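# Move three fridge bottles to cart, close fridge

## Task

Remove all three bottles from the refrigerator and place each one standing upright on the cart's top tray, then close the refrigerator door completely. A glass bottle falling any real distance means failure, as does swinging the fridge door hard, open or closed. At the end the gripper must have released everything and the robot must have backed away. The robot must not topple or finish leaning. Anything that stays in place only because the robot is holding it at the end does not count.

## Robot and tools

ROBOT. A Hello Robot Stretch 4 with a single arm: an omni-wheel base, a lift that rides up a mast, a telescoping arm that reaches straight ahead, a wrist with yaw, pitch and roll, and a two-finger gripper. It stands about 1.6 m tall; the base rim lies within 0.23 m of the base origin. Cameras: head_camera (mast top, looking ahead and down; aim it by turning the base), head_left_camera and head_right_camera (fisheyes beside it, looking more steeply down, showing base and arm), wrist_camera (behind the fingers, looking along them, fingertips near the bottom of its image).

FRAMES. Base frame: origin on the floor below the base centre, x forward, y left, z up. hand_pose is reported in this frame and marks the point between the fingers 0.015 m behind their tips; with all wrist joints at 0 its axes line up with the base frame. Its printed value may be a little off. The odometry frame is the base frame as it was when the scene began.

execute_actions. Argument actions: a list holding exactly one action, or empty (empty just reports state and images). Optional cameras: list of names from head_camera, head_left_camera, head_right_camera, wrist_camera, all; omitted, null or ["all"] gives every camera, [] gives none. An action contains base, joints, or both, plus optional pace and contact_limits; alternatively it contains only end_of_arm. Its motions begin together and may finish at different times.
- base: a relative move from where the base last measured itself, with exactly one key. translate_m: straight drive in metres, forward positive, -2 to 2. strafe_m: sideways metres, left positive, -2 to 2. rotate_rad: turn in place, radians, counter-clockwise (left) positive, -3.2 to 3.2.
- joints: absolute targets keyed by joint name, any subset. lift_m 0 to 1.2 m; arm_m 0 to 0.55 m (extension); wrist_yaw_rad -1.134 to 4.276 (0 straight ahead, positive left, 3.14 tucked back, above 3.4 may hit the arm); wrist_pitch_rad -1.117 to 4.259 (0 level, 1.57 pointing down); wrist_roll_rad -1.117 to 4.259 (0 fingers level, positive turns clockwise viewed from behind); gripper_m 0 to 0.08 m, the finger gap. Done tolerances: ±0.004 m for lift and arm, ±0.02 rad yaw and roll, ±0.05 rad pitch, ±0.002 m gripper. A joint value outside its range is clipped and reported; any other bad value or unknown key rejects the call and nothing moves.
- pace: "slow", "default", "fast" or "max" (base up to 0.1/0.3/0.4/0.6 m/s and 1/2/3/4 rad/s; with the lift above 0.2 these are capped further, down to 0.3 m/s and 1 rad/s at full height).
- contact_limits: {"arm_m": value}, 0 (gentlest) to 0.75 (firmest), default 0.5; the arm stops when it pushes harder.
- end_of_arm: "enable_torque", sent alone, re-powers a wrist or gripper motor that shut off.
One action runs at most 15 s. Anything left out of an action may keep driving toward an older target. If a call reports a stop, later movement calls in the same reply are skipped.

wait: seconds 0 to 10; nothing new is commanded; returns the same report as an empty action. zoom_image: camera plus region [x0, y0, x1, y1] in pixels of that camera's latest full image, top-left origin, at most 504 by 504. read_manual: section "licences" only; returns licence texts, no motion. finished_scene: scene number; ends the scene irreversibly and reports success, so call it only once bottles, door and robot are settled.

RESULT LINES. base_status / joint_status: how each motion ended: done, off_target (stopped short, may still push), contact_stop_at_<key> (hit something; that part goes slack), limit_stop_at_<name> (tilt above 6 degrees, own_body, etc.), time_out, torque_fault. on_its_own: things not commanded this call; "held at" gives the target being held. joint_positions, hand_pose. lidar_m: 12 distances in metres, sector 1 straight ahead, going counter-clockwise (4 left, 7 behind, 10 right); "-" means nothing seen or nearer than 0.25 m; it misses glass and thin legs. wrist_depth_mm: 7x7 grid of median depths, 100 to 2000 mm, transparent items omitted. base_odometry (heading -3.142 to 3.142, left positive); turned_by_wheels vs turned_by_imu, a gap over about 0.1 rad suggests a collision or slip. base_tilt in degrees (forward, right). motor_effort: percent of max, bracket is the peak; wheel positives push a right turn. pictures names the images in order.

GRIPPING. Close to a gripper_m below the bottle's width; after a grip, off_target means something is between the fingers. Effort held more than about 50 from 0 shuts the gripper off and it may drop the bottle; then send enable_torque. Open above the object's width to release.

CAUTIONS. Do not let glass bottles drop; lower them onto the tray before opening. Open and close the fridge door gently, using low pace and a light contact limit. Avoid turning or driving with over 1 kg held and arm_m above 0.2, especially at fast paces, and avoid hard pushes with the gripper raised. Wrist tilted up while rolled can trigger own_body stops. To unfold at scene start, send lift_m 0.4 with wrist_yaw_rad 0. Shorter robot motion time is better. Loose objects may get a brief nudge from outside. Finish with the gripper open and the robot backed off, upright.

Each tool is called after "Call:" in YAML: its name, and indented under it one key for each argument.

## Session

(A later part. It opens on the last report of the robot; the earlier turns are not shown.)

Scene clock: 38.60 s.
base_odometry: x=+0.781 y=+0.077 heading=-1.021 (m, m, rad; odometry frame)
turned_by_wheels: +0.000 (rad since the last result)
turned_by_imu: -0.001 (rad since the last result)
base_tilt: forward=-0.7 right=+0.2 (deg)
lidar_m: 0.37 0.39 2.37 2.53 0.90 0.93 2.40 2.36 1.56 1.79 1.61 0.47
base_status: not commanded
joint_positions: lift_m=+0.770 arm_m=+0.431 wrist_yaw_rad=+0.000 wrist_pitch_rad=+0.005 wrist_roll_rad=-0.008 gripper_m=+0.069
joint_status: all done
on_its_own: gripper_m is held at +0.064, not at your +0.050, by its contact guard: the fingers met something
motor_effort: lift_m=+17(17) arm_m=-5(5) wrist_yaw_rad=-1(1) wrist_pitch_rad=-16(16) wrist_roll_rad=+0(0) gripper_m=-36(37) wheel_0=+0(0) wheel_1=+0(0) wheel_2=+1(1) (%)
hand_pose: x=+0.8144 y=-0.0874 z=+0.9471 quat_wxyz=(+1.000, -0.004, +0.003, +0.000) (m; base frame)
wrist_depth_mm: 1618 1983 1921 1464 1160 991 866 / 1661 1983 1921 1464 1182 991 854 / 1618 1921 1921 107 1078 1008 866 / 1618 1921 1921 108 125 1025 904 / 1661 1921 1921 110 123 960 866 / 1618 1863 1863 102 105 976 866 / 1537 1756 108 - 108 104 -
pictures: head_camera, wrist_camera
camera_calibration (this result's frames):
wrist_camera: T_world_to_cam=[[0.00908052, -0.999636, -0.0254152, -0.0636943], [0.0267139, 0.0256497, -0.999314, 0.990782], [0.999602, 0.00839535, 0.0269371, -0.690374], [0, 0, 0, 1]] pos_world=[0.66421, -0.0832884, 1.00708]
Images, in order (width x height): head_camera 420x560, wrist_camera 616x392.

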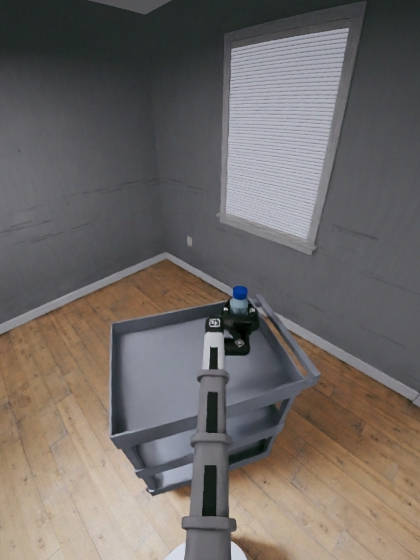

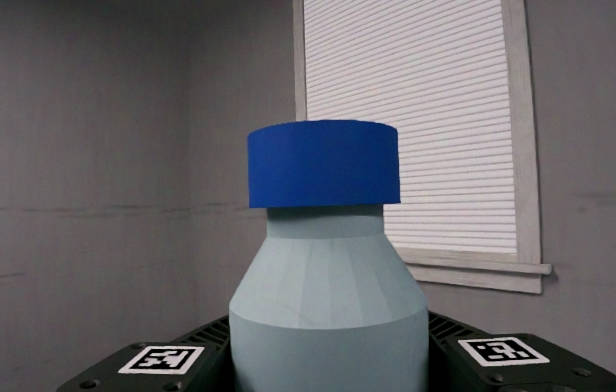

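Call:
execute_actions:
  actions:
    - {"joints": {"lift_m": 0.72}, "pace": "slow"}
  cameras: ["head_camera", "wrist_camera"]

Scene clock: 39.97 s.
base_odometry: x=+0.781 y=+0.077 heading=-1.021 (m, m, rad; odometry frame)
turned_by_wheels: +0.000 (rad since the last result)
turned_by_imu: +0.000 (rad since the last result)
base_tilt: forward=-0.7 right=+0.2 (deg)
lidar_m: 0.39 0.39 2.37 2.53 0.91 0.90 2.42 2.36 1.57 1.80 1.61 0.47
base_status: not commanded
joint_positions: lift_m=+0.720 arm_m=+0.431 wrist_yaw_rad=+0.000 wrist_pitch_rad=+0.005 wrist_roll_rad=-0.008 gripper_m=+0.069
joint_status: all done
on_its_own: gripper_m is held at +0.064, not at your +0.050, by its contact guard: the fingers met something
motor_effort: lift_m=+17(20) arm_m=-5(5) wrist_yaw_rad=+0(0) wrist_pitch_rad=-16(16) wrist_roll_rad=+0(0) gripper_m=-36(37) wheel_0=+0(0) wheel_1=+0(0) wheel_2=+1(1) (%)
hand_pose: x=+0.8144 y=-0.0874 z=+0.8972 quat_wxyz=(+1.000, -0.004, +0.003, +0.000) (m; base frame)
wrist_depth_mm: 1618 1863 1921 1464 1160 991 866 / 1618 1808 1921 1464 1205 991 866 / 1661 1808 1921 106 1118 1008 866 / 1576 1808 1921 108 125 976 854 / 1661 1921 1921 110 122 991 878 / 1661 1863 1808 102 105 946 878 / 218 224 109 - 108 104 -
pictures: head_camera, wrist_camera
camera_calibration (this result's frames):
wrist_camera: T_world_to_cam=[[0.00908015, -0.999636, -0.0254153, -0.0649643], [0.0267137, 0.0256497, -0.999314, 0.940832], [0.999602, 0.00839499, 0.0269369, -0.689026], [0, 0, 0, 1]] pos_world=[0.664208, -0.0832884, 0.957096]
Images, in order (width x height): head_camera 420x560, wrist_camera 616x392.

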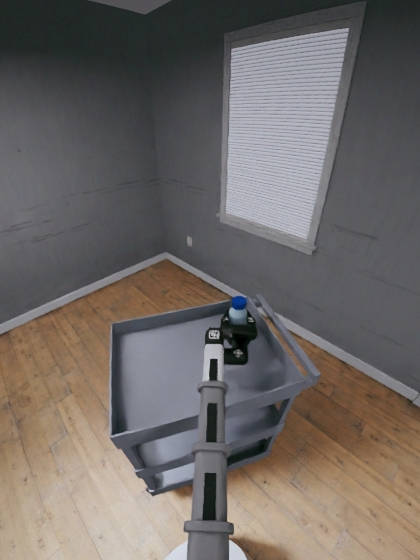

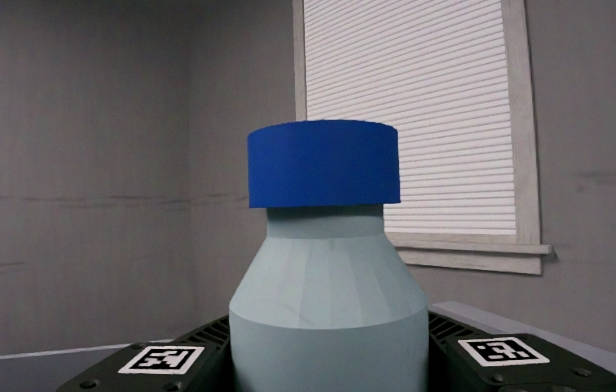

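Call:
execute_actions:
  actions:
    - {"joints": {"lift_m": 0.704}, "pace": "slow"}
  cameras: ["wrist_camera"]

Scene clock: 40.97 s.
base_odometry: x=+0.781 y=+0.077 heading=-1.021 (m, m, rad; odometry frame)
turned_by_wheels: +0.000 (rad since the last result)
turned_by_imu: +0.000 (rad since the last result)
base_tilt: forward=-0.7 right=+0.2 (deg)
lidar_m: 0.40 0.38 2.38 2.53 0.91 0.92 2.44 2.35 1.56 1.79 1.61 0.48
base_status: not commanded
joint_positions: lift_m=+0.704 arm_m=+0.431 wrist_yaw_rad=+0.000 wrist_pitch_rad=+0.005 wrist_roll_rad=-0.008 gripper_m=+0.069
joint_status: all done
on_its_own: gripper_m is held at +0.064, not at your +0.050, by its contact guard: the fingers met something
motor_effort: lift_m=+17(22) arm_m=-5(5) wrist_yaw_rad=+0(0) wrist_pitch_rad=-16(16) wrist_roll_rad=+0(1) gripper_m=-38(38) wheel_0=+0(0) wheel_1=+0(0) wheel_2=+0(1) (%)
hand_pose: x=+0.8144 y=-0.0874 z=+0.8812 quat_wxyz=(+1.000, -0.004, +0.003, +0.000) (m; base frame)
wrist_depth_mm: 1576 1921 1863 1464 1229 991 878 / 1618 1863 1863 1430 1182 1008 866 / 1618 1863 1921 107 1098 1008 878 / 1618 1863 1921 108 125 991 878 / 1576 1921 1921 110 123 976 878 / 1537 1756 240 102 106 263 831 / 214 222 109 - 107 104 -
pictures: wrist_camera
camera_calibration (this result's frames):
wrist_camera: T_world_to_cam=[[0.0090801, -0.999636, -0.0254152, -0.065371], [0.0267137, 0.0256497, -0.999314, 0.92484], [0.999602, 0.00839493, 0.0269369, -0.688593], [0, 0, 0, 1]] pos_world=[0.664207, -0.0832884, 0.941093]
Images, in order (width x height): wrist_camera 616x392.

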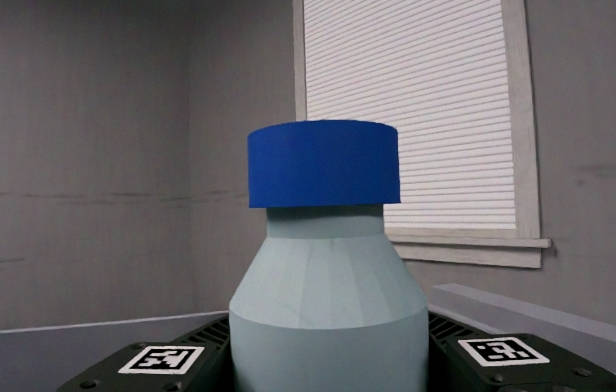

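Call:
execute_actions:
  actions:
    - {"joints": {"lift_m": 0.695}, "pace": "slow"}
  cameras: ["wrist_camera"]

Scene clock: 41.77 s.
base_odometry: x=+0.781 y=+0.077 heading=-1.021 (m, m, rad; odometry frame)
turned_by_wheels: +0.000 (rad since the last result)
turned_by_imu: +0.000 (rad since the last result)
base_tilt: forward=-0.7 right=+0.2 (deg)
lidar_m: 0.38 0.39 2.37 2.53 0.93 0.91 2.42 2.36 1.56 1.82 1.60 0.49
base_status: not commanded
joint_positions: lift_m=+0.695 arm_m=+0.431 wrist_yaw_rad=+0.000 wrist_pitch_rad=+0.005 wrist_roll_rad=-0.008 gripper_m=+0.069
joint_status: all done
on_its_own: gripper_m is held at +0.064, not at your +0.050, by its contact guard: the fingers met something
motor_effort: lift_m=+17(16) arm_m=-5(5) wrist_yaw_rad=+0(1) wrist_pitch_rad=-15(16) wrist_roll_rad=+0(0) gripper_m=-36(37) wheel_0=+0(0) wheel_1=+0(0) wheel_2=+1(1) (%)
hand_pose: x=+0.8144 y=-0.0874 z=+0.8722 quat_wxyz=(+1.000, -0.004, +0.003, +0.000) (m; base frame)
wrist_depth_mm: 1618 1921 1863 1464 1160 991 878 / 1618 1983 1863 1499 1205 991 866 / 1661 1921 1921 107 1098 991 878 / 1618 1863 1921 108 125 1025 854 / 1618 1921 1863 110 122 976 878 / 1537 238 239 102 106 227 224 / 214 223 109 - 108 104 -
pictures: wrist_camera
camera_calibration (this result's frames):
wrist_camera: T_world_to_cam=[[0.00908028, -0.999636, -0.0254151, -0.0655998], [0.0267137, 0.0256496, -0.999314, 0.915854], [0.999602, 0.00839511, 0.0269369, -0.68835], [0, 0, 0, 1]] pos_world=[0.664205, -0.0832884, 0.9321]
Images, in order (width x height): wrist_camera 616x392.

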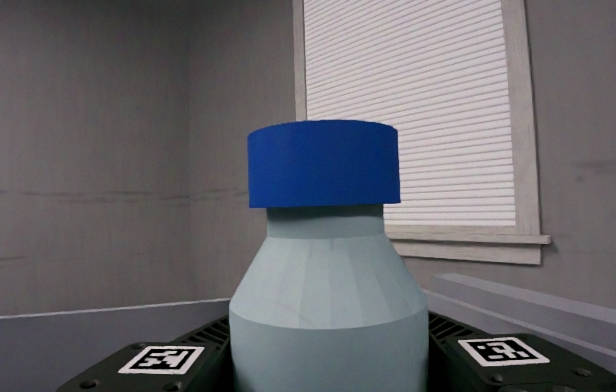

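Call:
execute_actions:
  actions:
    - {"joints": {"lift_m": 0.687}, "pace": "slow"}
  cameras: ["wrist_camera"]

Scene clock: 42.57 s.
base_odometry: x=+0.781 y=+0.077 heading=-1.021 (m, m, rad; odometry frame)
turned_by_wheels: +0.000 (rad since the last result)
turned_by_imu: +0.000 (rad since the last result)
base_tilt: forward=-0.7 right=+0.2 (deg)
lidar_m: 0.39 0.38 2.38 2.53 0.93 0.93 2.42 2.38 1.57 1.78 1.60 0.46
base_status: not commanded
joint_positions: lift_m=+0.687 arm_m=+0.431 wrist_yaw_rad=+0.000 wrist_pitch_rad=+0.005 wrist_roll_rad=-0.008 gripper_m=+0.069
joint_status: all done
on_its_own: gripper_m is held at +0.064, not at your +0.050, by its contact guard: the fingers met something
motor_effort: lift_m=+17(19) arm_m=-5(5) wrist_yaw_rad=+1(0) wrist_pitch_rad=-16(16) wrist_roll_rad=+0(0) gripper_m=-37(37) wheel_0=+0(0) wheel_1=-1(0) wheel_2=+1(1) (%)
hand_pose: x=+0.8144 y=-0.0874 z=+0.8642 quat_wxyz=(+1.000, -0.004, +0.003, +0.000) (m; base frame)
wrist_depth_mm: 1618 1863 1863 1499 1205 991 866 / 1661 1921 1983 1430 1229 1008 878 / 1618 1863 1863 106 1078 991 891 / 1618 1921 1863 108 125 991 878 / 1576 1863 1863 110 122 960 891 / 219 231 240 102 106 208 204 / 216 222 109 - 108 104 -
pictures: wrist_camera
camera_calibration (this result's frames):
wrist_camera: T_world_to_cam=[[0.00908079, -0.999636, -0.0254151, -0.0658034], [0.0267138, 0.0256496, -0.999314, 0.907859], [0.999602, 0.00839562, 0.026937, -0.688132], [0, 0, 0, 1]] pos_world=[0.664204, -0.0832883, 0.9241]
Images, in order (width x height): wrist_camera 616x392.

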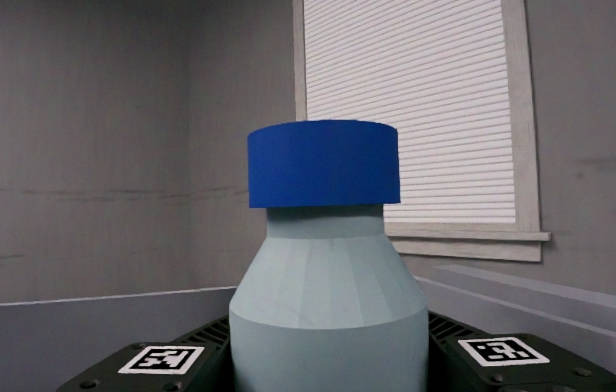

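Call:
execute_actions:
  actions:
    - {"joints": {"lift_m": 0.68}, "pace": "slow"}
  cameras: ["wrist_camera"]

Scene clock: 43.30 s.
base_odometry: x=+0.781 y=+0.077 heading=-1.021 (m, m, rad; odometry frame)
turned_by_wheels: +0.000 (rad since the last result)
turned_by_imu: +0.000 (rad since the last result)
base_tilt: forward=-0.7 right=+0.1 (deg)
lidar_m: 0.39 0.38 2.36 2.53 0.93 0.91 2.44 2.36 1.56 1.78 1.61 0.47
base_status: not commanded
joint_positions: lift_m=+0.680 arm_m=+0.431 wrist_yaw_rad=+0.000 wrist_pitch_rad=+0.005 wrist_roll_rad=-0.008 gripper_m=+0.069
joint_status: all done
on_its_own: gripper_m is held at +0.064, not at your +0.050, by its contact guard: the fingers met something
motor_effort: lift_m=+17(20) arm_m=-5(5) wrist_yaw_rad=+0(0) wrist_pitch_rad=-16(16) wrist_roll_rad=+0(0) gripper_m=-37(37) wheel_0=+0(0) wheel_1=+0(0) wheel_2=+0(1) (%)
hand_pose: x=+0.8144 y=-0.0874 z=+0.8572 quat_wxyz=(+1.000, -0.004, +0.003, +0.000) (m; base frame)
wrist_depth_mm: 1618 1863 1921 1464 1182 991 866 / 1661 1863 1983 1464 1205 976 866 / 1618 1863 1863 107 1118 991 878 / 1618 1863 1921 108 125 1025 866 / 1618 1863 1921 110 122 931 854 / 219 232 239 102 105 199 170 / 215 222 109 - 108 104 -
pictures: wrist_camera
camera_calibration (this result's frames):
wrist_camera: T_world_to_cam=[[0.00908015, -0.999636, -0.0254151, -0.0659806], [0.0267136, 0.0256496, -0.999314, 0.900876], [0.999602, 0.00839499, 0.0269368, -0.687943], [0, 0, 0, 1]] pos_world=[0.664202, -0.0832884, 0.917112]
Images, in order (width x height): wrist_camera 616x392.

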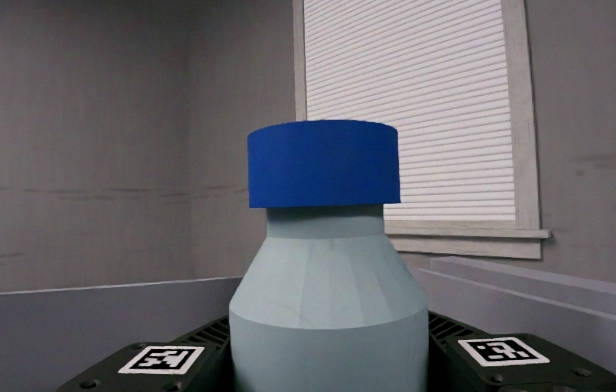

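Call:
execute_actions:
  actions:
    - {"joints": {"lift_m": 0.673}, "pace": "slow"}
  cameras: ["wrist_camera", "head_camera"]

Scene clock: 44.17 s.
base_odometry: x=+0.781 y=+0.077 heading=-1.021 (m, m, rad; odometry frame)
turned_by_wheels: +0.000 (rad since the last result)
turned_by_imu: +0.000 (rad since the last result)
base_tilt: forward=-0.7 right=+0.1 (deg)
lidar_m: 0.37 0.38 2.37 2.53 0.93 0.94 2.40 2.37 1.58 1.79 1.60 0.47
base_status: not commanded
joint_positions: lift_m=+0.673 arm_m=+0.431 wrist_yaw_rad=+0.000 wrist_pitch_rad=-0.002 wrist_roll_rad=-0.007 gripper_m=+0.069
joint_status: all done
on_its_own: gripper_m is held at +0.064, not at your +0.050, by its contact guard: the fingers met something
motor_effort: lift_m=+13(13) arm_m=-4(5) wrist_yaw_rad=+1(0) wrist_pitch_rad=+6(16) wrist_roll_rad=-3(3) gripper_m=-37(38) wheel_0=+0(0) wheel_1=+0(0) wheel_2=+1(1) (%)
hand_pose: x=+0.8143 y=-0.0875 z=+0.8521 quat_wxyz=(+1.000, -0.004, -0.001, +0.000) (m; base frame)
wrist_depth_mm: 1708 1863 1983 1464 1182 1008 866 / 1708 1983 1863 1430 1182 1008 878 / 1618 1863 1921 107 1078 991 891 / 1618 1921 1863 109 126 1008 878 / 1618 1808 1863 110 122 946 866 / 217 232 239 102 106 200 170 / 214 223 109 - 108 104 -
pictures: head_camera, wrist_camera
camera_calibration (this result's frames):
wrist_camera: T_world_to_cam=[[0.00913057, -0.999609, -0.0264183, -0.0653223], [0.0342799, 0.0267168, -0.999055, 0.889548], [0.999371, 0.00821633, 0.0345104, -0.693973], [0, 0, 0, 1]] pos_world=[0.663639, -0.0833608, 0.910931]
Images, in order (width x height): head_camera 420x560, wrist_camera 616x392.

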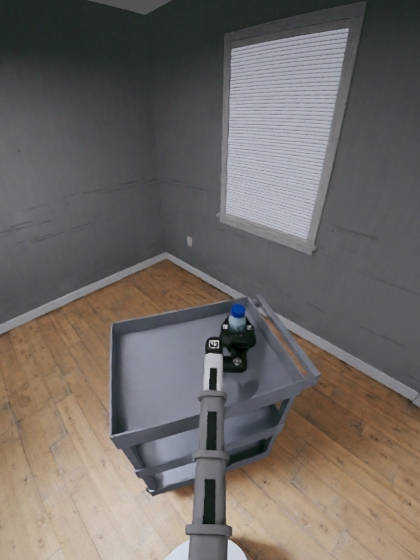

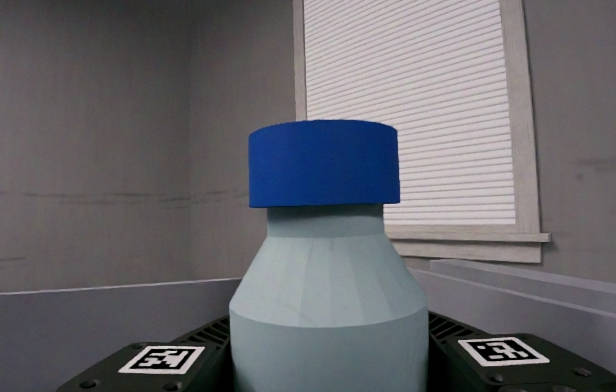

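Call:
execute_actions:
  actions:
    - {"joints": {"gripper_m": 0.08, "lift_m": 0.677}}
  cameras: ["wrist_camera"]

Scene clock: 45.20 s.
base_odometry: x=+0.781 y=+0.077 heading=-1.021 (m, m, rad; odometry frame)
turned_by_wheels: +0.000 (rad since the last result)
turned_by_imu: +0.000 (rad since the last result)
base_tilt: forward=-0.7 right=+0.1 (deg)
lidar_m: 0.38 0.38 2.36 2.53 0.93 0.93 2.41 2.35 1.57 1.78 1.62 0.49
base_status: not commanded
joint_positions: lift_m=+0.677 arm_m=+0.431 wrist_yaw_rad=+0.000 wrist_pitch_rad=+0.002 wrist_roll_rad=-0.008 gripper_m=+0.080
joint_status: all done
motor_effort: lift_m=+20(18) arm_m=-4(4) wrist_yaw_rad=+1(1) wrist_pitch_rad=-7(7) wrist_roll_rad=+0(3) gripper_m=+2(36) wheel_0=+0(0) wheel_1=+0(0) wheel_2=+0(0) (%)
hand_pose: x=+0.8143 y=-0.0875 z=+0.8546 quat_wxyz=(+1.000, -0.004, +0.001, +0.000) (m; base frame)
wrist_depth_mm: 1576 1921 1983 1464 1182 1008 878 / 1661 1921 1921 1499 1229 991 866 / 1661 1863 1983 107 1118 991 878 / 1576 1863 1921 108 123 991 891 / 1618 1921 1983 110 121 931 842 / 217 231 148 102 105 191 168 / 213 111 114 - 107 109 -
pictures: wrist_camera
camera_calibration (this result's frames):
wrist_camera: T_world_to_cam=[[0.00903326, -0.999632, -0.0255735, -0.0658985], [0.0298669, 0.0258328, -0.99922, 0.895657], [0.999513, 0.00826241, 0.0300892, -0.690391], [0, 0, 0, 1]] pos_world=[0.663899, -0.0833073, 0.914046]
Images, in order (width x height): wrist_camera 616x392.

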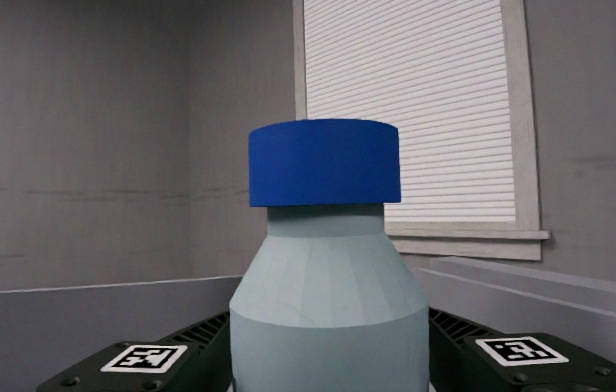

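Call:
execute_actions:
  actions:
    - {"joints": {"lift_m": 0.78}}
  cameras: ["wrist_camera", "head_camera"]

Scene clock: 46.70 s.
base_odometry: x=+0.781 y=+0.077 heading=-1.021 (m, m, rad; odometry frame)
turned_by_wheels: +0.000 (rad since the last result)
turned_by_imu: +0.000 (rad since the last result)
base_tilt: forward=-0.7 right=+0.2 (deg)
lidar_m: 0.36 0.35 2.37 2.54 0.91 0.91 2.43 2.36 1.57 1.79 1.61 0.48
base_status: not commanded
joint_positions: lift_m=+0.780 arm_m=+0.431 wrist_yaw_rad=+0.000 wrist_pitch_rad=+0.002 wrist_roll_rad=-0.008 gripper_m=+0.080
joint_status: all done
motor_effort: lift_m=+21(23) arm_m=-4(4) wrist_yaw_rad=+0(1) wrist_pitch_rad=-7(7) wrist_roll_rad=+0(0) gripper_m=+1(1) wheel_0=+0(0) wheel_1=+0(0) wheel_2=+0(0) (%)
hand_pose: x=+0.8143 y=-0.0875 z=+0.9575 quat_wxyz=(+1.000, -0.004, +0.001, +0.000) (m; base frame)
wrist_depth_mm: 1618 1921 1983 1464 1182 991 878 / 1618 1983 1921 1464 1205 1008 866 / 1708 1921 1921 1430 1182 1008 878 / 1618 1921 1921 1499 1229 1025 878 / 1618 1921 1863 1430 1182 991 878 / 1618 1863 1808 1464 1182 976 866 / 1576 111 130 1430 1182 109 -
pictures: head_camera, wrist_camera
camera_calibration (this result's frames):
wrist_camera: T_world_to_cam=[[0.00903039, -0.999632, -0.0255628, -0.063274], [0.0297385, 0.025821, -0.999224, 0.99862], [0.999517, 0.00826319, 0.0299608, -0.693367], [0, 0, 0, 1]] pos_world=[0.663906, -0.0833066, 1.017]
Images, in order (width x height): head_camera 420x560, wrist_camera 616x392.

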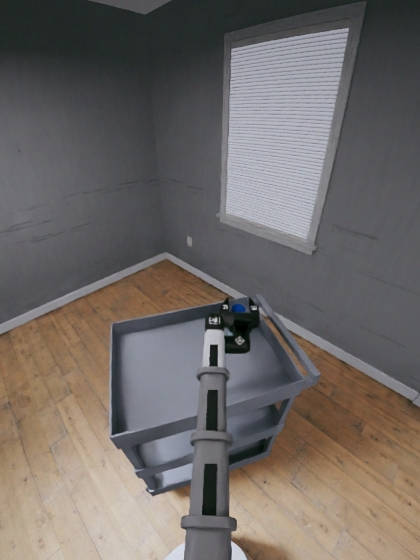

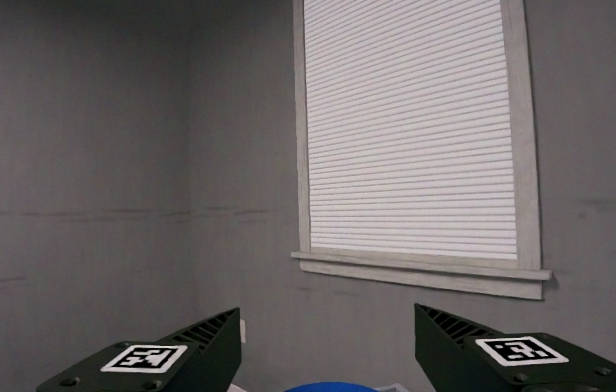

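Call:
execute_actions:
  actions:
    - {"base": {"translate_m": -0.45}, "joints": {"arm_m": 0.03}, "pace": "fast"}
  cameras: ["head_camera"]

Call:
execute_actions:
  actions:
    - {"base": {"rotate_rad": 2.4}, "joints": {"lift_m": 0.2, "wrist_pitch_rad": 0.15}, "pace": "fast"}

Scene clock: 50.17 s.
base_odometry: x=+0.546 y=+0.461 heading=-1.021 (m, m, rad; odometry frame)
turned_by_wheels: +0.000 (rad since the last result)
turned_by_imu: +0.001 (rad since the last result)
base_tilt: forward=-0.8 right=+0.2 (deg)
lidar_m: 0.80 0.79 2.69 0.72 0.66 1.21 2.06 2.06 1.30 1.47 1.90 0.99
base_status: done
joint_positions: lift_m=+0.780 arm_m=+0.031 wrist_yaw_rad=+0.000 wrist_pitch_rad=+0.003 wrist_roll_rad=-0.008 gripper_m=+0.080
joint_status: all done
motor_effort: lift_m=+20(21) arm_m=-4(7) wrist_yaw_rad=+0(1) wrist_pitch_rad=-8(8) wrist_roll_rad=+0(1) gripper_m=+2(3) wheel_0=-1(3) wheel_1=-1(10) wheel_2=+0(11) (%)
hand_pose: x=+0.4143 y=-0.0875 z=+0.9575 quat_wxyz=(+1.000, -0.004, +0.001, +0.000) (m; base frame)
wrist_depth_mm: - - - - 1808 1618 1366 / - - - - 1983 1576 1336 / - - - - 1921 1537 1366 / - - - - 1983 1618 1397 / - - - - 1863 1576 1366 / - 683 597 634 683 1499 1366 / - 111 130 1078 1808 109 -
pictures: head_camera
Images, in order (width x height): head_camera 420x560.

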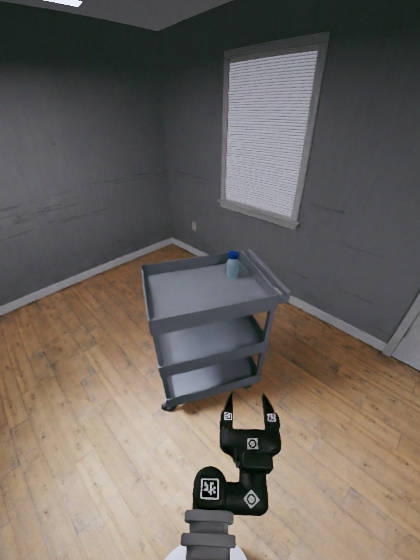

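Scene clock: 52.70 s.
base_odometry: x=+0.546 y=+0.461 heading=+1.379 (m, m, rad; odometry frame)
turned_by_wheels: +2.400 (rad since the last result)
turned_by_imu: +2.434 (rad since the last result)
base_tilt: forward=-0.7 right=+0.1 (deg)
lidar_m: 1.23 1.88 2.11 1.31 1.29 1.82 1.91 0.84 0.80 2.69 2.54 0.65
base_status: done
joint_positions: lift_m=+0.200 arm_m=+0.031 wrist_yaw_rad=+0.000 wrist_pitch_rad=+0.152 wrist_roll_rad=-0.008 gripper_m=+0.080
joint_status: all done
motor_effort: lift_m=+16(21) arm_m=-5(5) wrist_yaw_rad=-1(1) wrist_pitch_rad=-8(8) wrist_roll_rad=+0(0) gripper_m=+3(0) wheel_0=-1(9) wheel_1=-1(5) wheel_2=+1(8) (%)
hand_pose: x=+0.4119 y=-0.0874 z=+0.3461 quat_wxyz=(+0.997, -0.004, +0.076, +0.000) (m; base frame)
wrist_depth_mm: 1464 1430 1160 1336 904 473 338 / 1499 1499 1160 1366 946 484 336 / 1499 1499 991 1397 976 492 340 / 1576 1499 1160 1397 976 496 343 / 1618 1576 1098 1025 991 504 347 / 1025 1025 1025 991 917 462 349 / 768 111 130 723 707 109 -
pictures: head_camera, head_left_camera, head_right_camera, wrist_camera
camera_calibration (this result's frames):
wrist_camera: T_world_to_cam=[[0.00553937, -0.999635, -0.0264549, -0.0734385], [-0.12003, 0.0255994, -0.99244, 0.458945], [0.992755, 0.00867289, -0.119845, -0.218234], [0, 0, 0, 1]] pos_world=[0.272148, -0.0832677, 0.427379]
Images, in order (width x height): head_camera 420x560, head_left_camera 420x672, head_right_camera 420x672, wrist_camera 616x392.

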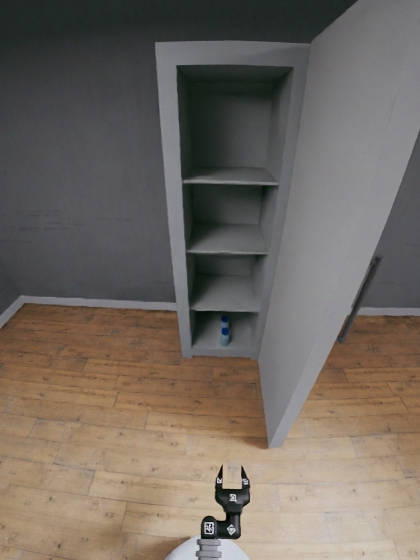

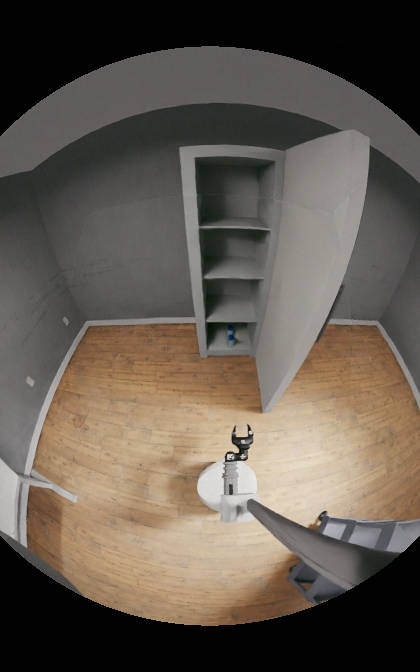

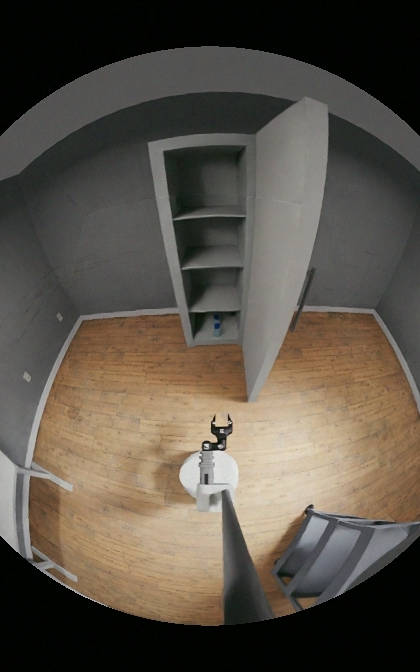

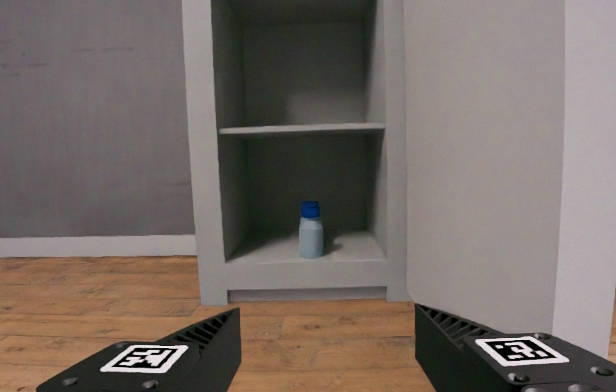

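Call:
execute_actions:
  actions:
    - {"base": {"translate_m": 0.58}, "joints": {"lift_m": 0.07, "arm_m": 0.17}, "pace": "fast"}
  cameras: ["head_camera", "wrist_camera", "head_right_camera"]

Scene clock: 55.70 s.
base_odometry: x=+0.657 y=+1.030 heading=+1.379 (m, m, rad; odometry frame)
turned_by_wheels: +0.000 (rad since the last result)
turned_by_imu: -0.004 (rad since the last result)
base_tilt: forward=-0.7 right=+0.1 (deg)
lidar_m: 0.66 0.66 1.75 2.03 1.50 1.82 2.50 1.21 2.79 0.30 0.32 0.45
base_status: done
joint_positions: lift_m=+0.070 arm_m=+0.169 wrist_yaw_rad=+0.000 wrist_pitch_rad=+0.153 wrist_roll_rad=-0.008 gripper_m=+0.080
joint_status: all done
motor_effort: lift_m=+16(16) arm_m=+4(4) wrist_yaw_rad=-1(0) wrist_pitch_rad=-8(9) wrist_roll_rad=+0(0) gripper_m=+2(2) wheel_0=+0(9) wheel_1=-1(0) wheel_2=+1(12) (%)
hand_pose: x=+0.5503 y=-0.0874 z=+0.2160 quat_wxyz=(+0.997, -0.004, +0.076, +0.000) (m; base frame)
wrist_depth_mm: 347 473 554 549 554 394 283 / 353 504 668 676 676 399 289 / 349 504 683 676 676 410 285 / 340 504 699 317 691 415 286 / 343 496 640 306 597 415 287 / 342 404 397 306 387 357 296 / 306 111 130 287 282 109 -
pictures: head_camera, head_right_camera, wrist_camera
camera_calibration (this result's frames):
wrist_camera: T_world_to_cam=[[0.00543854, -0.999635, -0.0264559, -0.07761], [-0.120255, 0.0256105, -0.992413, 0.346604], [0.992728, 0.00857873, -0.120072, -0.371157], [0, 0, 0, 1]] pos_world=[0.410561, -0.0832744, 0.297355]
Images, in order (width x height): head_camera 420x560, head_right_camera 420x672, wrist_camera 616x392.

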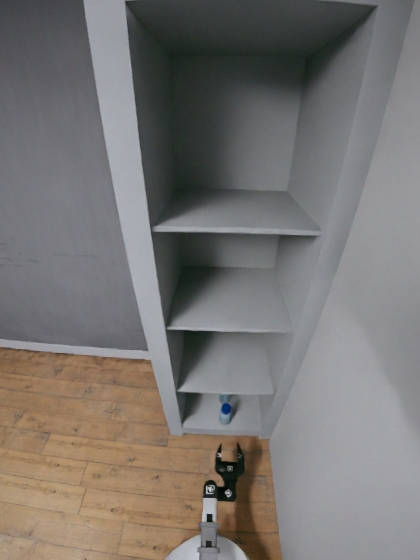

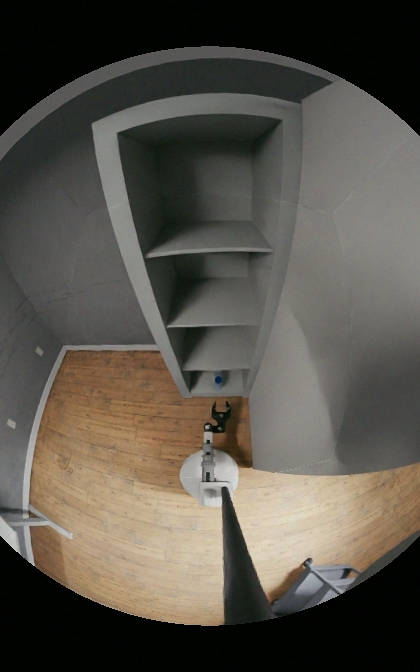

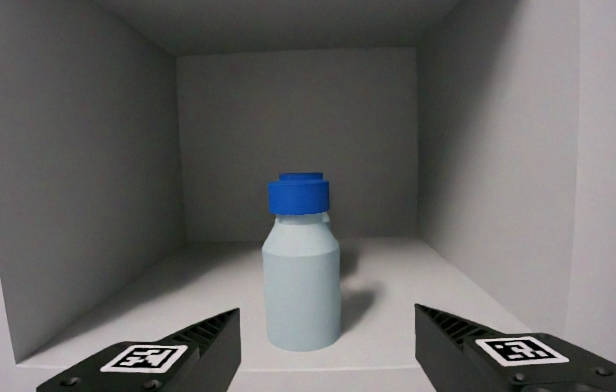

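Call:
zoom_image:
  camera: "wrist_camera"
  region: [200, 150, 450, 392]

Region (200, 150, 450, 392) of wrist_camera's 616x392 image, scaled by 2.016; it fills the top 488 rows of this view, and the rest is white.

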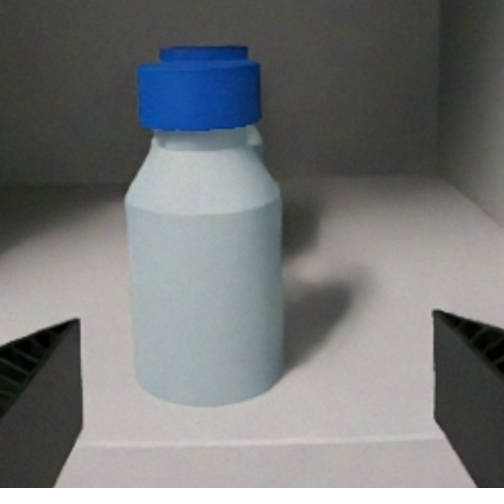

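Call:
execute_actions:
  actions:
    - {"base": {"strafe_m": 0.017}, "joints": {"lift_m": 0.035, "arm_m": 0.295}, "contact_limits": {"arm_m": 0.1}}
  cameras: ["wrist_camera"]

Call:
zoom_image:
  camera: "wrist_camera"
  region: [200, 150, 450, 392]

Scene clock: 57.70 s.
base_odometry: x=+0.640 y=+1.033 heading=+1.378 (m, m, rad; odometry frame)
turned_by_wheels: +0.000 (rad since the last result)
turned_by_imu: -0.001 (rad since the last result)
base_tilt: forward=-0.7 right=+0.3 (deg)
lidar_m: 0.66 0.67 1.76 2.00 1.53 1.80 2.49 1.21 2.82 0.32 0.32 0.47
base_status: done
joint_positions: lift_m=+0.035 arm_m=+0.294 wrist_yaw_rad=+0.000 wrist_pitch_rad=+0.153 wrist_roll_rad=-0.008 gripper_m=+0.080
joint_status: all done
motor_effort: lift_m=+16(22) arm_m=+5(4) wrist_yaw_rad=-1(0) wrist_pitch_rad=-9(9) wrist_roll_rad=+0(0) gripper_m=+3(1) wheel_0=+1(13) wheel_1=-1(6) wheel_2=-1(2) (%)
contact_limits: arm_m 0.1
hand_pose: x=+0.6753 y=-0.0874 z=+0.1811 quat_wxyz=(+0.997, -0.004, +0.076, +0.000) (m; base frame)
wrist_depth_mm: 322 469 544 549 539 433 309 / 327 473 554 549 539 439 312 / 324 466 564 178 564 442 309 / 315 466 580 179 564 449 312 / 322 430 500 171 387 413 315 / 296 320 317 171 189 294 287 / 241 111 130 176 182 109 -
pictures: wrist_camera
camera_calibration (this result's frames):
wrist_camera: T_world_to_cam=[[0.00549623, -0.999635, -0.026456, -0.0792416], [-0.120233, 0.0256038, -0.992416, 0.326918], [0.992731, 0.00863541, -0.120048, -0.499417], [0, 0, 0, 1]] pos_world=[0.535528, -0.0832704, 0.262388]
Images, in order (width x height): wrist_camera 616x392.

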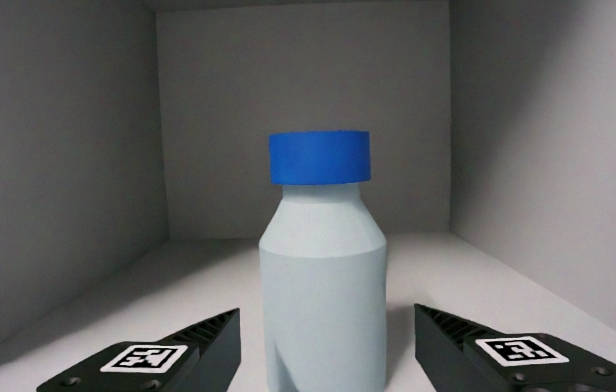

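Region (200, 150, 450, 392) of wrist_camera's 616x392 image, scaled by 2.016; it fills the top 488 rows of this view, and the rest is white.

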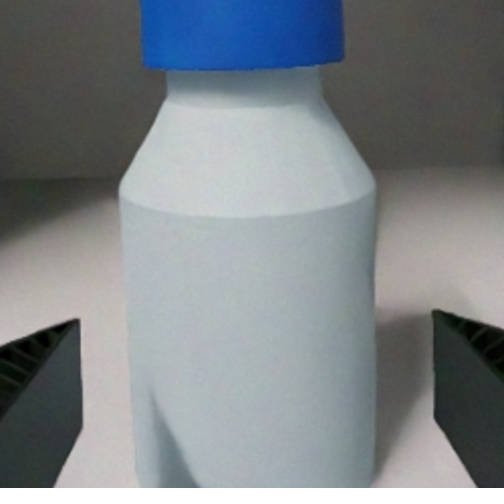

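Call:
execute_actions:
  actions:
    - {"joints": {"arm_m": 0.373}, "contact_limits": {"arm_m": 0.1}}
  cameras: ["wrist_camera"]

Scene clock: 59.07 s.
base_odometry: x=+0.640 y=+1.033 heading=+1.378 (m, m, rad; odometry frame)
turned_by_wheels: +0.000 (rad since the last result)
turned_by_imu: +0.000 (rad since the last result)
base_tilt: forward=-0.7 right=+0.2 (deg)
lidar_m: 0.66 0.68 1.76 2.01 1.53 1.80 2.49 1.24 2.79 0.32 0.34 0.46
base_status: not commanded
joint_positions: lift_m=+0.035 arm_m=+0.372 wrist_yaw_rad=+0.000 wrist_pitch_rad=+0.153 wrist_roll_rad=-0.008 gripper_m=+0.080
joint_status: all done
motor_effort: lift_m=+16(16) arm_m=+5(4) wrist_yaw_rad=-1(1) wrist_pitch_rad=-8(8) wrist_roll_rad=+0(0) gripper_m=+2(1) wheel_0=+0(1) wheel_1=-1(1) wheel_2=-1(1) (%)
contact_limits: arm_m 0.1
hand_pose: x=+0.7533 y=-0.0874 z=+0.1811 quat_wxyz=(+0.997, -0.004, +0.076, +0.000) (m; base frame)
wrist_depth_mm: 324 466 473 462 469 433 307 / 325 469 484 477 473 439 307 / 324 473 484 - 480 445 310 / 315 469 496 - 492 452 312 / 320 433 504 102 111 415 315 / 296 319 147 - 106 296 286 / 242 111 112 - - 109 -
pictures: wrist_camera
camera_calibration (this result's frames):
wrist_camera: T_world_to_cam=[[0.00549277, -0.999635, -0.026456, -0.0796684], [-0.120222, 0.0256044, -0.992417, 0.336291], [0.992732, 0.00863172, -0.120038, -0.576851], [0, 0, 0, 1]] pos_world=[0.613526, -0.0832706, 0.262389]
Images, in order (width x height): wrist_camera 616x392.

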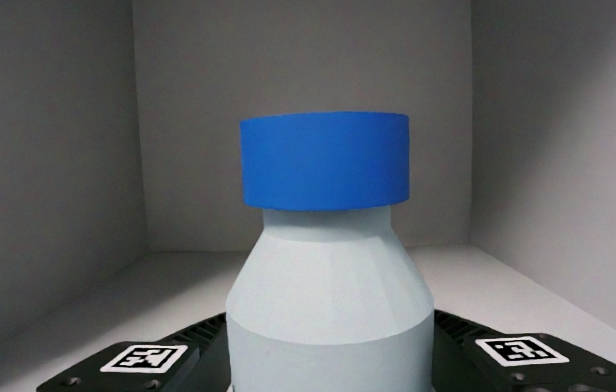

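Call:
execute_actions:
  actions:
    - {"joints": {"gripper_m": 0.05}}
  cameras: []

Call:
execute_actions:
  actions:
    - {"joints": {"lift_m": 0.08}}
  cameras: ["wrist_camera"]

Scene clock: 60.07 s.
base_odometry: x=+0.640 y=+1.033 heading=+1.378 (m, m, rad; odometry frame)
turned_by_wheels: +0.000 (rad since the last result)
turned_by_imu: +0.000 (rad since the last result)
base_tilt: forward=-0.8 right=+0.2 (deg)
lidar_m: 0.66 0.69 1.76 2.01 1.50 1.80 2.48 1.24 2.76 0.33 0.31 0.45
base_status: not commanded
joint_positions: lift_m=+0.035 arm_m=+0.372 wrist_yaw_rad=+0.000 wrist_pitch_rad=+0.153 wrist_roll_rad=-0.008 gripper_m=+0.069
joint_status: gripper_m off_target (ended at +0.069, target +0.050)
on_its_own: gripper_m is held at +0.064, not at your +0.050, by its contact guard: the fingers met something
motor_effort: lift_m=+16(16) arm_m=+5(5) wrist_yaw_rad=+0(1) wrist_pitch_rad=-8(8) wrist_roll_rad=+0(0) gripper_m=-38(38) wheel_0=+0(0) wheel_1=-1(1) wheel_2=-1(0) (%)
hand_pose: x=+0.7533 y=-0.0874 z=+0.1811 quat_wxyz=(+0.997, -0.004, +0.076, +0.000) (m; base frame)
wrist_depth_mm: 324 469 473 473 466 427 309 / 327 473 488 473 473 439 306 / 325 473 492 - 484 445 309 / 315 466 496 - 488 455 314 / 319 433 500 102 111 415 314 / 297 319 212 - 107 294 287 / 241 242 109 - - 104 -
pictures: none
No camera images: the call's "cameras" was empty. Leave "cameras" out to get every camera's image.

Scene clock: 61.13 s.
base_odometry: x=+0.640 y=+1.033 heading=+1.378 (m, m, rad; odometry frame)
turned_by_wheels: +0.000 (rad since the last result)
turned_by_imu: +0.000 (rad since the last result)
base_tilt: forward=-0.7 right=+0.2 (deg)
lidar_m: 0.65 0.69 1.76 2.02 1.53 1.79 2.49 1.23 2.82 0.32 0.33 0.45
base_status: not commanded
joint_positions: lift_m=+0.080 arm_m=+0.372 wrist_yaw_rad=+0.000 wrist_pitch_rad=+0.156 wrist_roll_rad=-0.008 gripper_m=+0.069
joint_status: all done
on_its_own: gripper_m is held at +0.064, not at your +0.050, by its contact guard: the fingers met something
motor_effort: lift_m=+22(24) arm_m=+4(5) wrist_yaw_rad=+1(0) wrist_pitch_rad=-18(19) wrist_roll_rad=-1(0) gripper_m=-37(38) wheel_0=+0(0) wheel_1=-1(1) wheel_2=-1(0) (%)
hand_pose: x=+0.7532 y=-0.0874 z=+0.2248 quat_wxyz=(+0.997, -0.004, +0.078, +0.000) (m; base frame)
wrist_depth_mm: 325 459 473 469 469 433 307 / 325 469 473 477 477 442 306 / 324 469 484 - 484 445 309 / 315 462 500 - 496 449 314 / 319 459 508 102 111 452 315 / 315 397 254 - 106 382 314 / 297 315 109 - - 104 -
pictures: wrist_camera
camera_calibration (this result's frames):
wrist_camera: T_world_to_cam=[[0.00513633, -0.999633, -0.0265805, -0.0782659], [-0.123755, 0.0257411, -0.991979, 0.382255], [0.9923, 0.00838459, -0.123577, -0.570403], [0, 0, 0, 1]] pos_world=[0.613719, -0.0832943, 0.306619]
Images, in order (width x height): wrist_camera 616x392.

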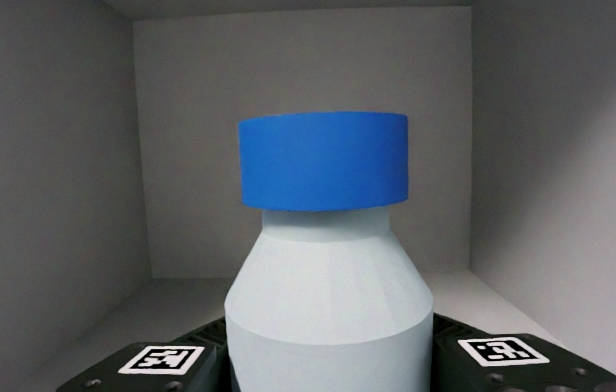

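Call:
execute_actions:
  actions:
    - {"base": {"translate_m": -0.58}, "joints": {"arm_m": 0.03, "lift_m": 0.4}}
  cameras: ["wrist_camera"]

Call:
execute_actions:
  actions:
    - {"base": {"rotate_rad": -2.272}, "joints": {"lift_m": 0.84}}
  cameras: ["wrist_camera", "head_camera"]

Scene clock: 65.30 s.
base_odometry: x=+0.529 y=+0.464 heading=+1.378 (m, m, rad; odometry frame)
turned_by_wheels: +0.000 (rad since the last result)
turned_by_imu: +0.002 (rad since the last result)
base_tilt: forward=-0.8 right=+0.1 (deg)
lidar_m: 0.35 1.85 2.10 1.28 1.27 1.82 1.90 0.86 0.81 2.69 2.53 0.39
base_status: done
joint_positions: lift_m=+0.400 arm_m=+0.031 wrist_yaw_rad=+0.000 wrist_pitch_rad=+0.156 wrist_roll_rad=-0.008 gripper_m=+0.069
joint_status: all done
on_its_own: gripper_m is held at +0.064, not at your +0.050, by its contact guard: the fingers met something
motor_effort: lift_m=+22(23) arm_m=-5(5) wrist_yaw_rad=+0(1) wrist_pitch_rad=-18(19) wrist_roll_rad=+0(0) gripper_m=-37(36) wheel_0=+0(2) wheel_1=+0(4) wheel_2=+0(8) (%)
hand_pose: x=+0.4118 y=-0.0874 z=+0.5448 quat_wxyz=(+0.997, -0.004, +0.078, +0.000) (m; base frame)
wrist_depth_mm: 1499 1499 976 1281 917 504 351 / 1499 1464 1098 1366 946 517 357 / 1499 1499 960 - 842 521 364 / 1499 1576 1078 - 820 530 368 / 1618 1576 1025 102 111 535 373 / 1464 1499 591 - 107 500 368 / 1118 1118 109 - - 104 -
pictures: wrist_camera
camera_calibration (this result's frames):
wrist_camera: T_world_to_cam=[[0.00509357, -0.999634, -0.0265667, -0.0680053], [-0.123736, 0.0257328, -0.991981, 0.657459], [0.992302, 0.00833998, -0.12356, -0.192096], [0, 0, 0, 1]] pos_world=[0.272315, -0.0832967, 0.626645]
Images, in order (width x height): wrist_camera 616x392.

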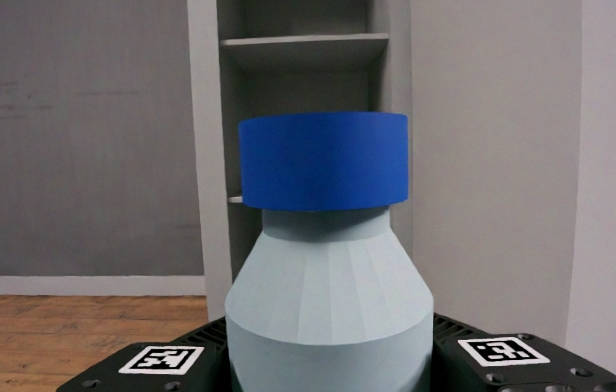

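Scene clock: 68.03 s.
base_odometry: x=+0.529 y=+0.464 heading=-0.894 (m, m, rad; odometry frame)
turned_by_wheels: -2.272 (rad since the last result)
turned_by_imu: -2.306 (rad since the last result)
base_tilt: forward=-0.7 right=+0.2 (deg)
lidar_m: 0.36 2.68 2.73 0.69 0.79 1.25 2.24 2.02 1.27 1.55 1.90 0.35
base_status: done
joint_positions: lift_m=+0.840 arm_m=+0.031 wrist_yaw_rad=+0.000 wrist_pitch_rad=+0.156 wrist_roll_rad=-0.008 gripper_m=+0.069
joint_status: all done
on_its_own: gripper_m is held at +0.064, not at your +0.050, by its contact guard: the fingers met something
motor_effort: lift_m=+22(25) arm_m=-5(5) wrist_yaw_rad=+0(3) wrist_pitch_rad=-19(18) wrist_roll_rad=+0(0) gripper_m=-36(37) wheel_0=-1(0) wheel_1=+0(2) wheel_2=-1(7) (%)
hand_pose: x=+0.4118 y=-0.0874 z=+0.9848 quat_wxyz=(+0.997, -0.004, +0.078, +0.000) (m; base frame)
wrist_depth_mm: - - - - 1921 1537 1366 / - - - - - 1576 1366 / - - - - 1863 1576 1397 / - - - - 1808 1661 1430 / - - 878 102 111 798 1464 / - - 368 - 106 1576 1499 / 1863 1863 109 - - 104 -
pictures: head_camera, wrist_camera
camera_calibration (this result's frames):
wrist_camera: T_world_to_cam=[[0.00515205, -0.999634, -0.0265613, -0.0563336], [-0.123739, 0.0257202, -0.991981, 1.09393], [0.992301, 0.00839739, -0.123561, -0.137752], [0, 0, 0, 1]] pos_world=[0.272343, -0.0832923, 1.06664]
Images, in order (width x height): head_camera 420x560, wrist_camera 616x392.

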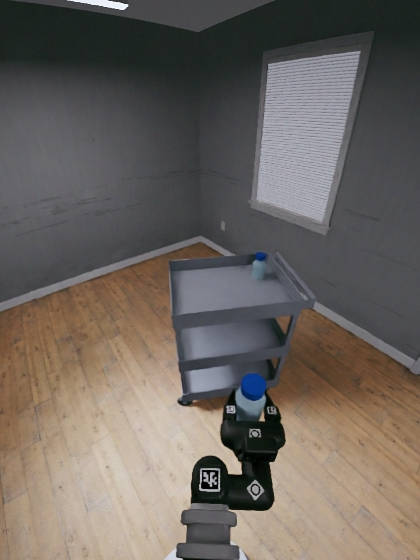

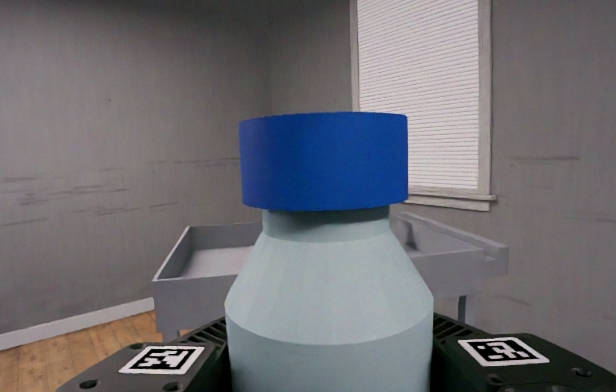

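Call:
execute_actions:
  actions:
    - {"base": {"translate_m": 0.41}, "joints": {"arm_m": 0.43}, "contact_limits": {"arm_m": 0.15}}
  cameras: ["head_camera"]

Call:
execute_actions:
  actions:
    - {"joints": {"lift_m": 0.73}}
  cameras: ["wrist_camera", "head_camera"]

Scene clock: 71.07 s.
base_odometry: x=+0.786 y=+0.144 heading=-0.894 (m, m, rad; odometry frame)
turned_by_wheels: +0.000 (rad since the last result)
turned_by_imu: -0.003 (rad since the last result)
base_tilt: forward=-0.7 right=+0.2 (deg)
lidar_m: 0.42 0.44 2.41 2.30 0.84 1.52 2.51 1.55 1.56 1.82 1.67 0.49
base_status: done
joint_positions: lift_m=+0.840 arm_m=+0.429 wrist_yaw_rad=+0.000 wrist_pitch_rad=+0.156 wrist_roll_rad=-0.008 gripper_m=+0.069
joint_status: all done
on_its_own: gripper_m is held at +0.064, not at your +0.050, by its contact guard: the fingers met something
motor_effort: lift_m=+22(22) arm_m=+4(6) wrist_yaw_rad=-1(2) wrist_pitch_rad=-18(18) wrist_roll_rad=+0(0) gripper_m=-37(38) wheel_0=-1(8) wheel_1=-1(4) wheel_2=+1(8) (%)
contact_limits: arm_m 0.15
hand_pose: x=+0.8102 y=-0.0874 z=+0.9848 quat_wxyz=(+0.997, -0.004, +0.078, +0.000) (m; base frame)
wrist_depth_mm: 1537 1661 - 1756 1366 1098 946 / 1537 1661 - 1863 1397 1138 960 / 1537 1756 - - 1336 1138 991 / 1537 1756 - - 1336 1160 1008 / 1537 1808 - 102 111 1205 991 / 1576 1808 1060 - 107 1182 1025 / 1576 1708 109 - - 104 -
pictures: head_camera
Images, in order (width x height): head_camera 420x560.

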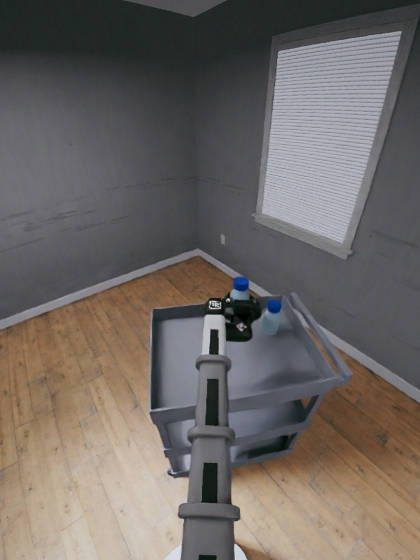

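Scene clock: 72.57 s.
base_odometry: x=+0.786 y=+0.144 heading=-0.894 (m, m, rad; odometry frame)
turned_by_wheels: +0.000 (rad since the last result)
turned_by_imu: +0.000 (rad since the last result)
base_tilt: forward=-0.8 right=+0.2 (deg)
lidar_m: 0.42 0.42 2.39 2.24 0.85 1.51 2.53 1.55 1.57 1.83 1.66 0.50
base_status: not commanded
joint_positions: lift_m=+0.730 arm_m=+0.429 wrist_yaw_rad=+0.000 wrist_pitch_rad=+0.156 wrist_roll_rad=-0.008 gripper_m=+0.069
joint_status: all done
on_its_own: gripper_m is held at +0.064, not at your +0.050, by its contact guard: the fingers met something
motor_effort: lift_m=+18(18) arm_m=+4(4) wrist_yaw_rad=-1(0) wrist_pitch_rad=-18(19) wrist_roll_rad=+0(0) gripper_m=-38(38) wheel_0=-2(1) wheel_1=-1(1) wheel_2=+1(1) (%)
hand_pose: x=+0.8102 y=-0.0874 z=+0.8752 quat_wxyz=(+0.997, -0.004, +0.078, +0.000) (m; base frame)
wrist_depth_mm: 1464 1661 - 1808 1366 1118 946 / 1537 1756 - 1708 1430 1118 946 / 1537 1708 - - 1336 1160 991 / 1537 1708 - - 1308 1160 1025 / 1618 1808 - 102 111 306 314 / 240 248 200 - 107 301 315 / 241 246 109 - - 104 -
pictures: head_camera, wrist_camera
camera_calibration (this result's frames):
wrist_camera: T_world_to_cam=[[0.00545264, -0.999632, -0.026562, -0.0614781], [-0.123844, 0.0256829, -0.991969, 1.03452], [0.992287, 0.00869841, -0.123659, -0.546538], [0, 0, 0, 1]] pos_world=[0.670777, -0.0832708, 0.956992]
Images, in order (width x height): head_camera 420x560, wrist_camera 616x392.

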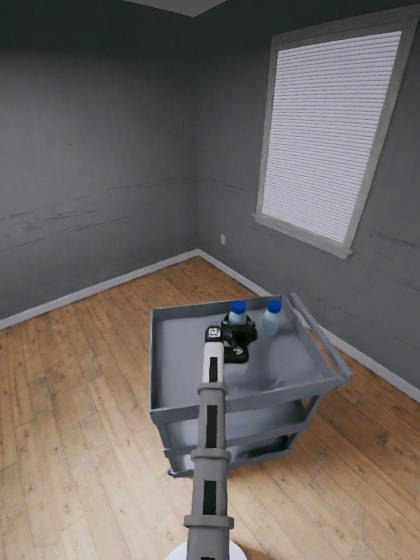

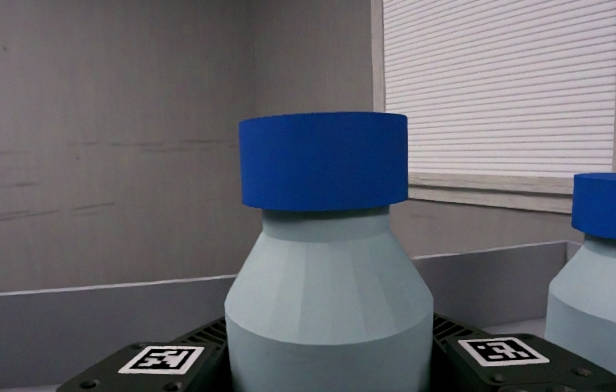

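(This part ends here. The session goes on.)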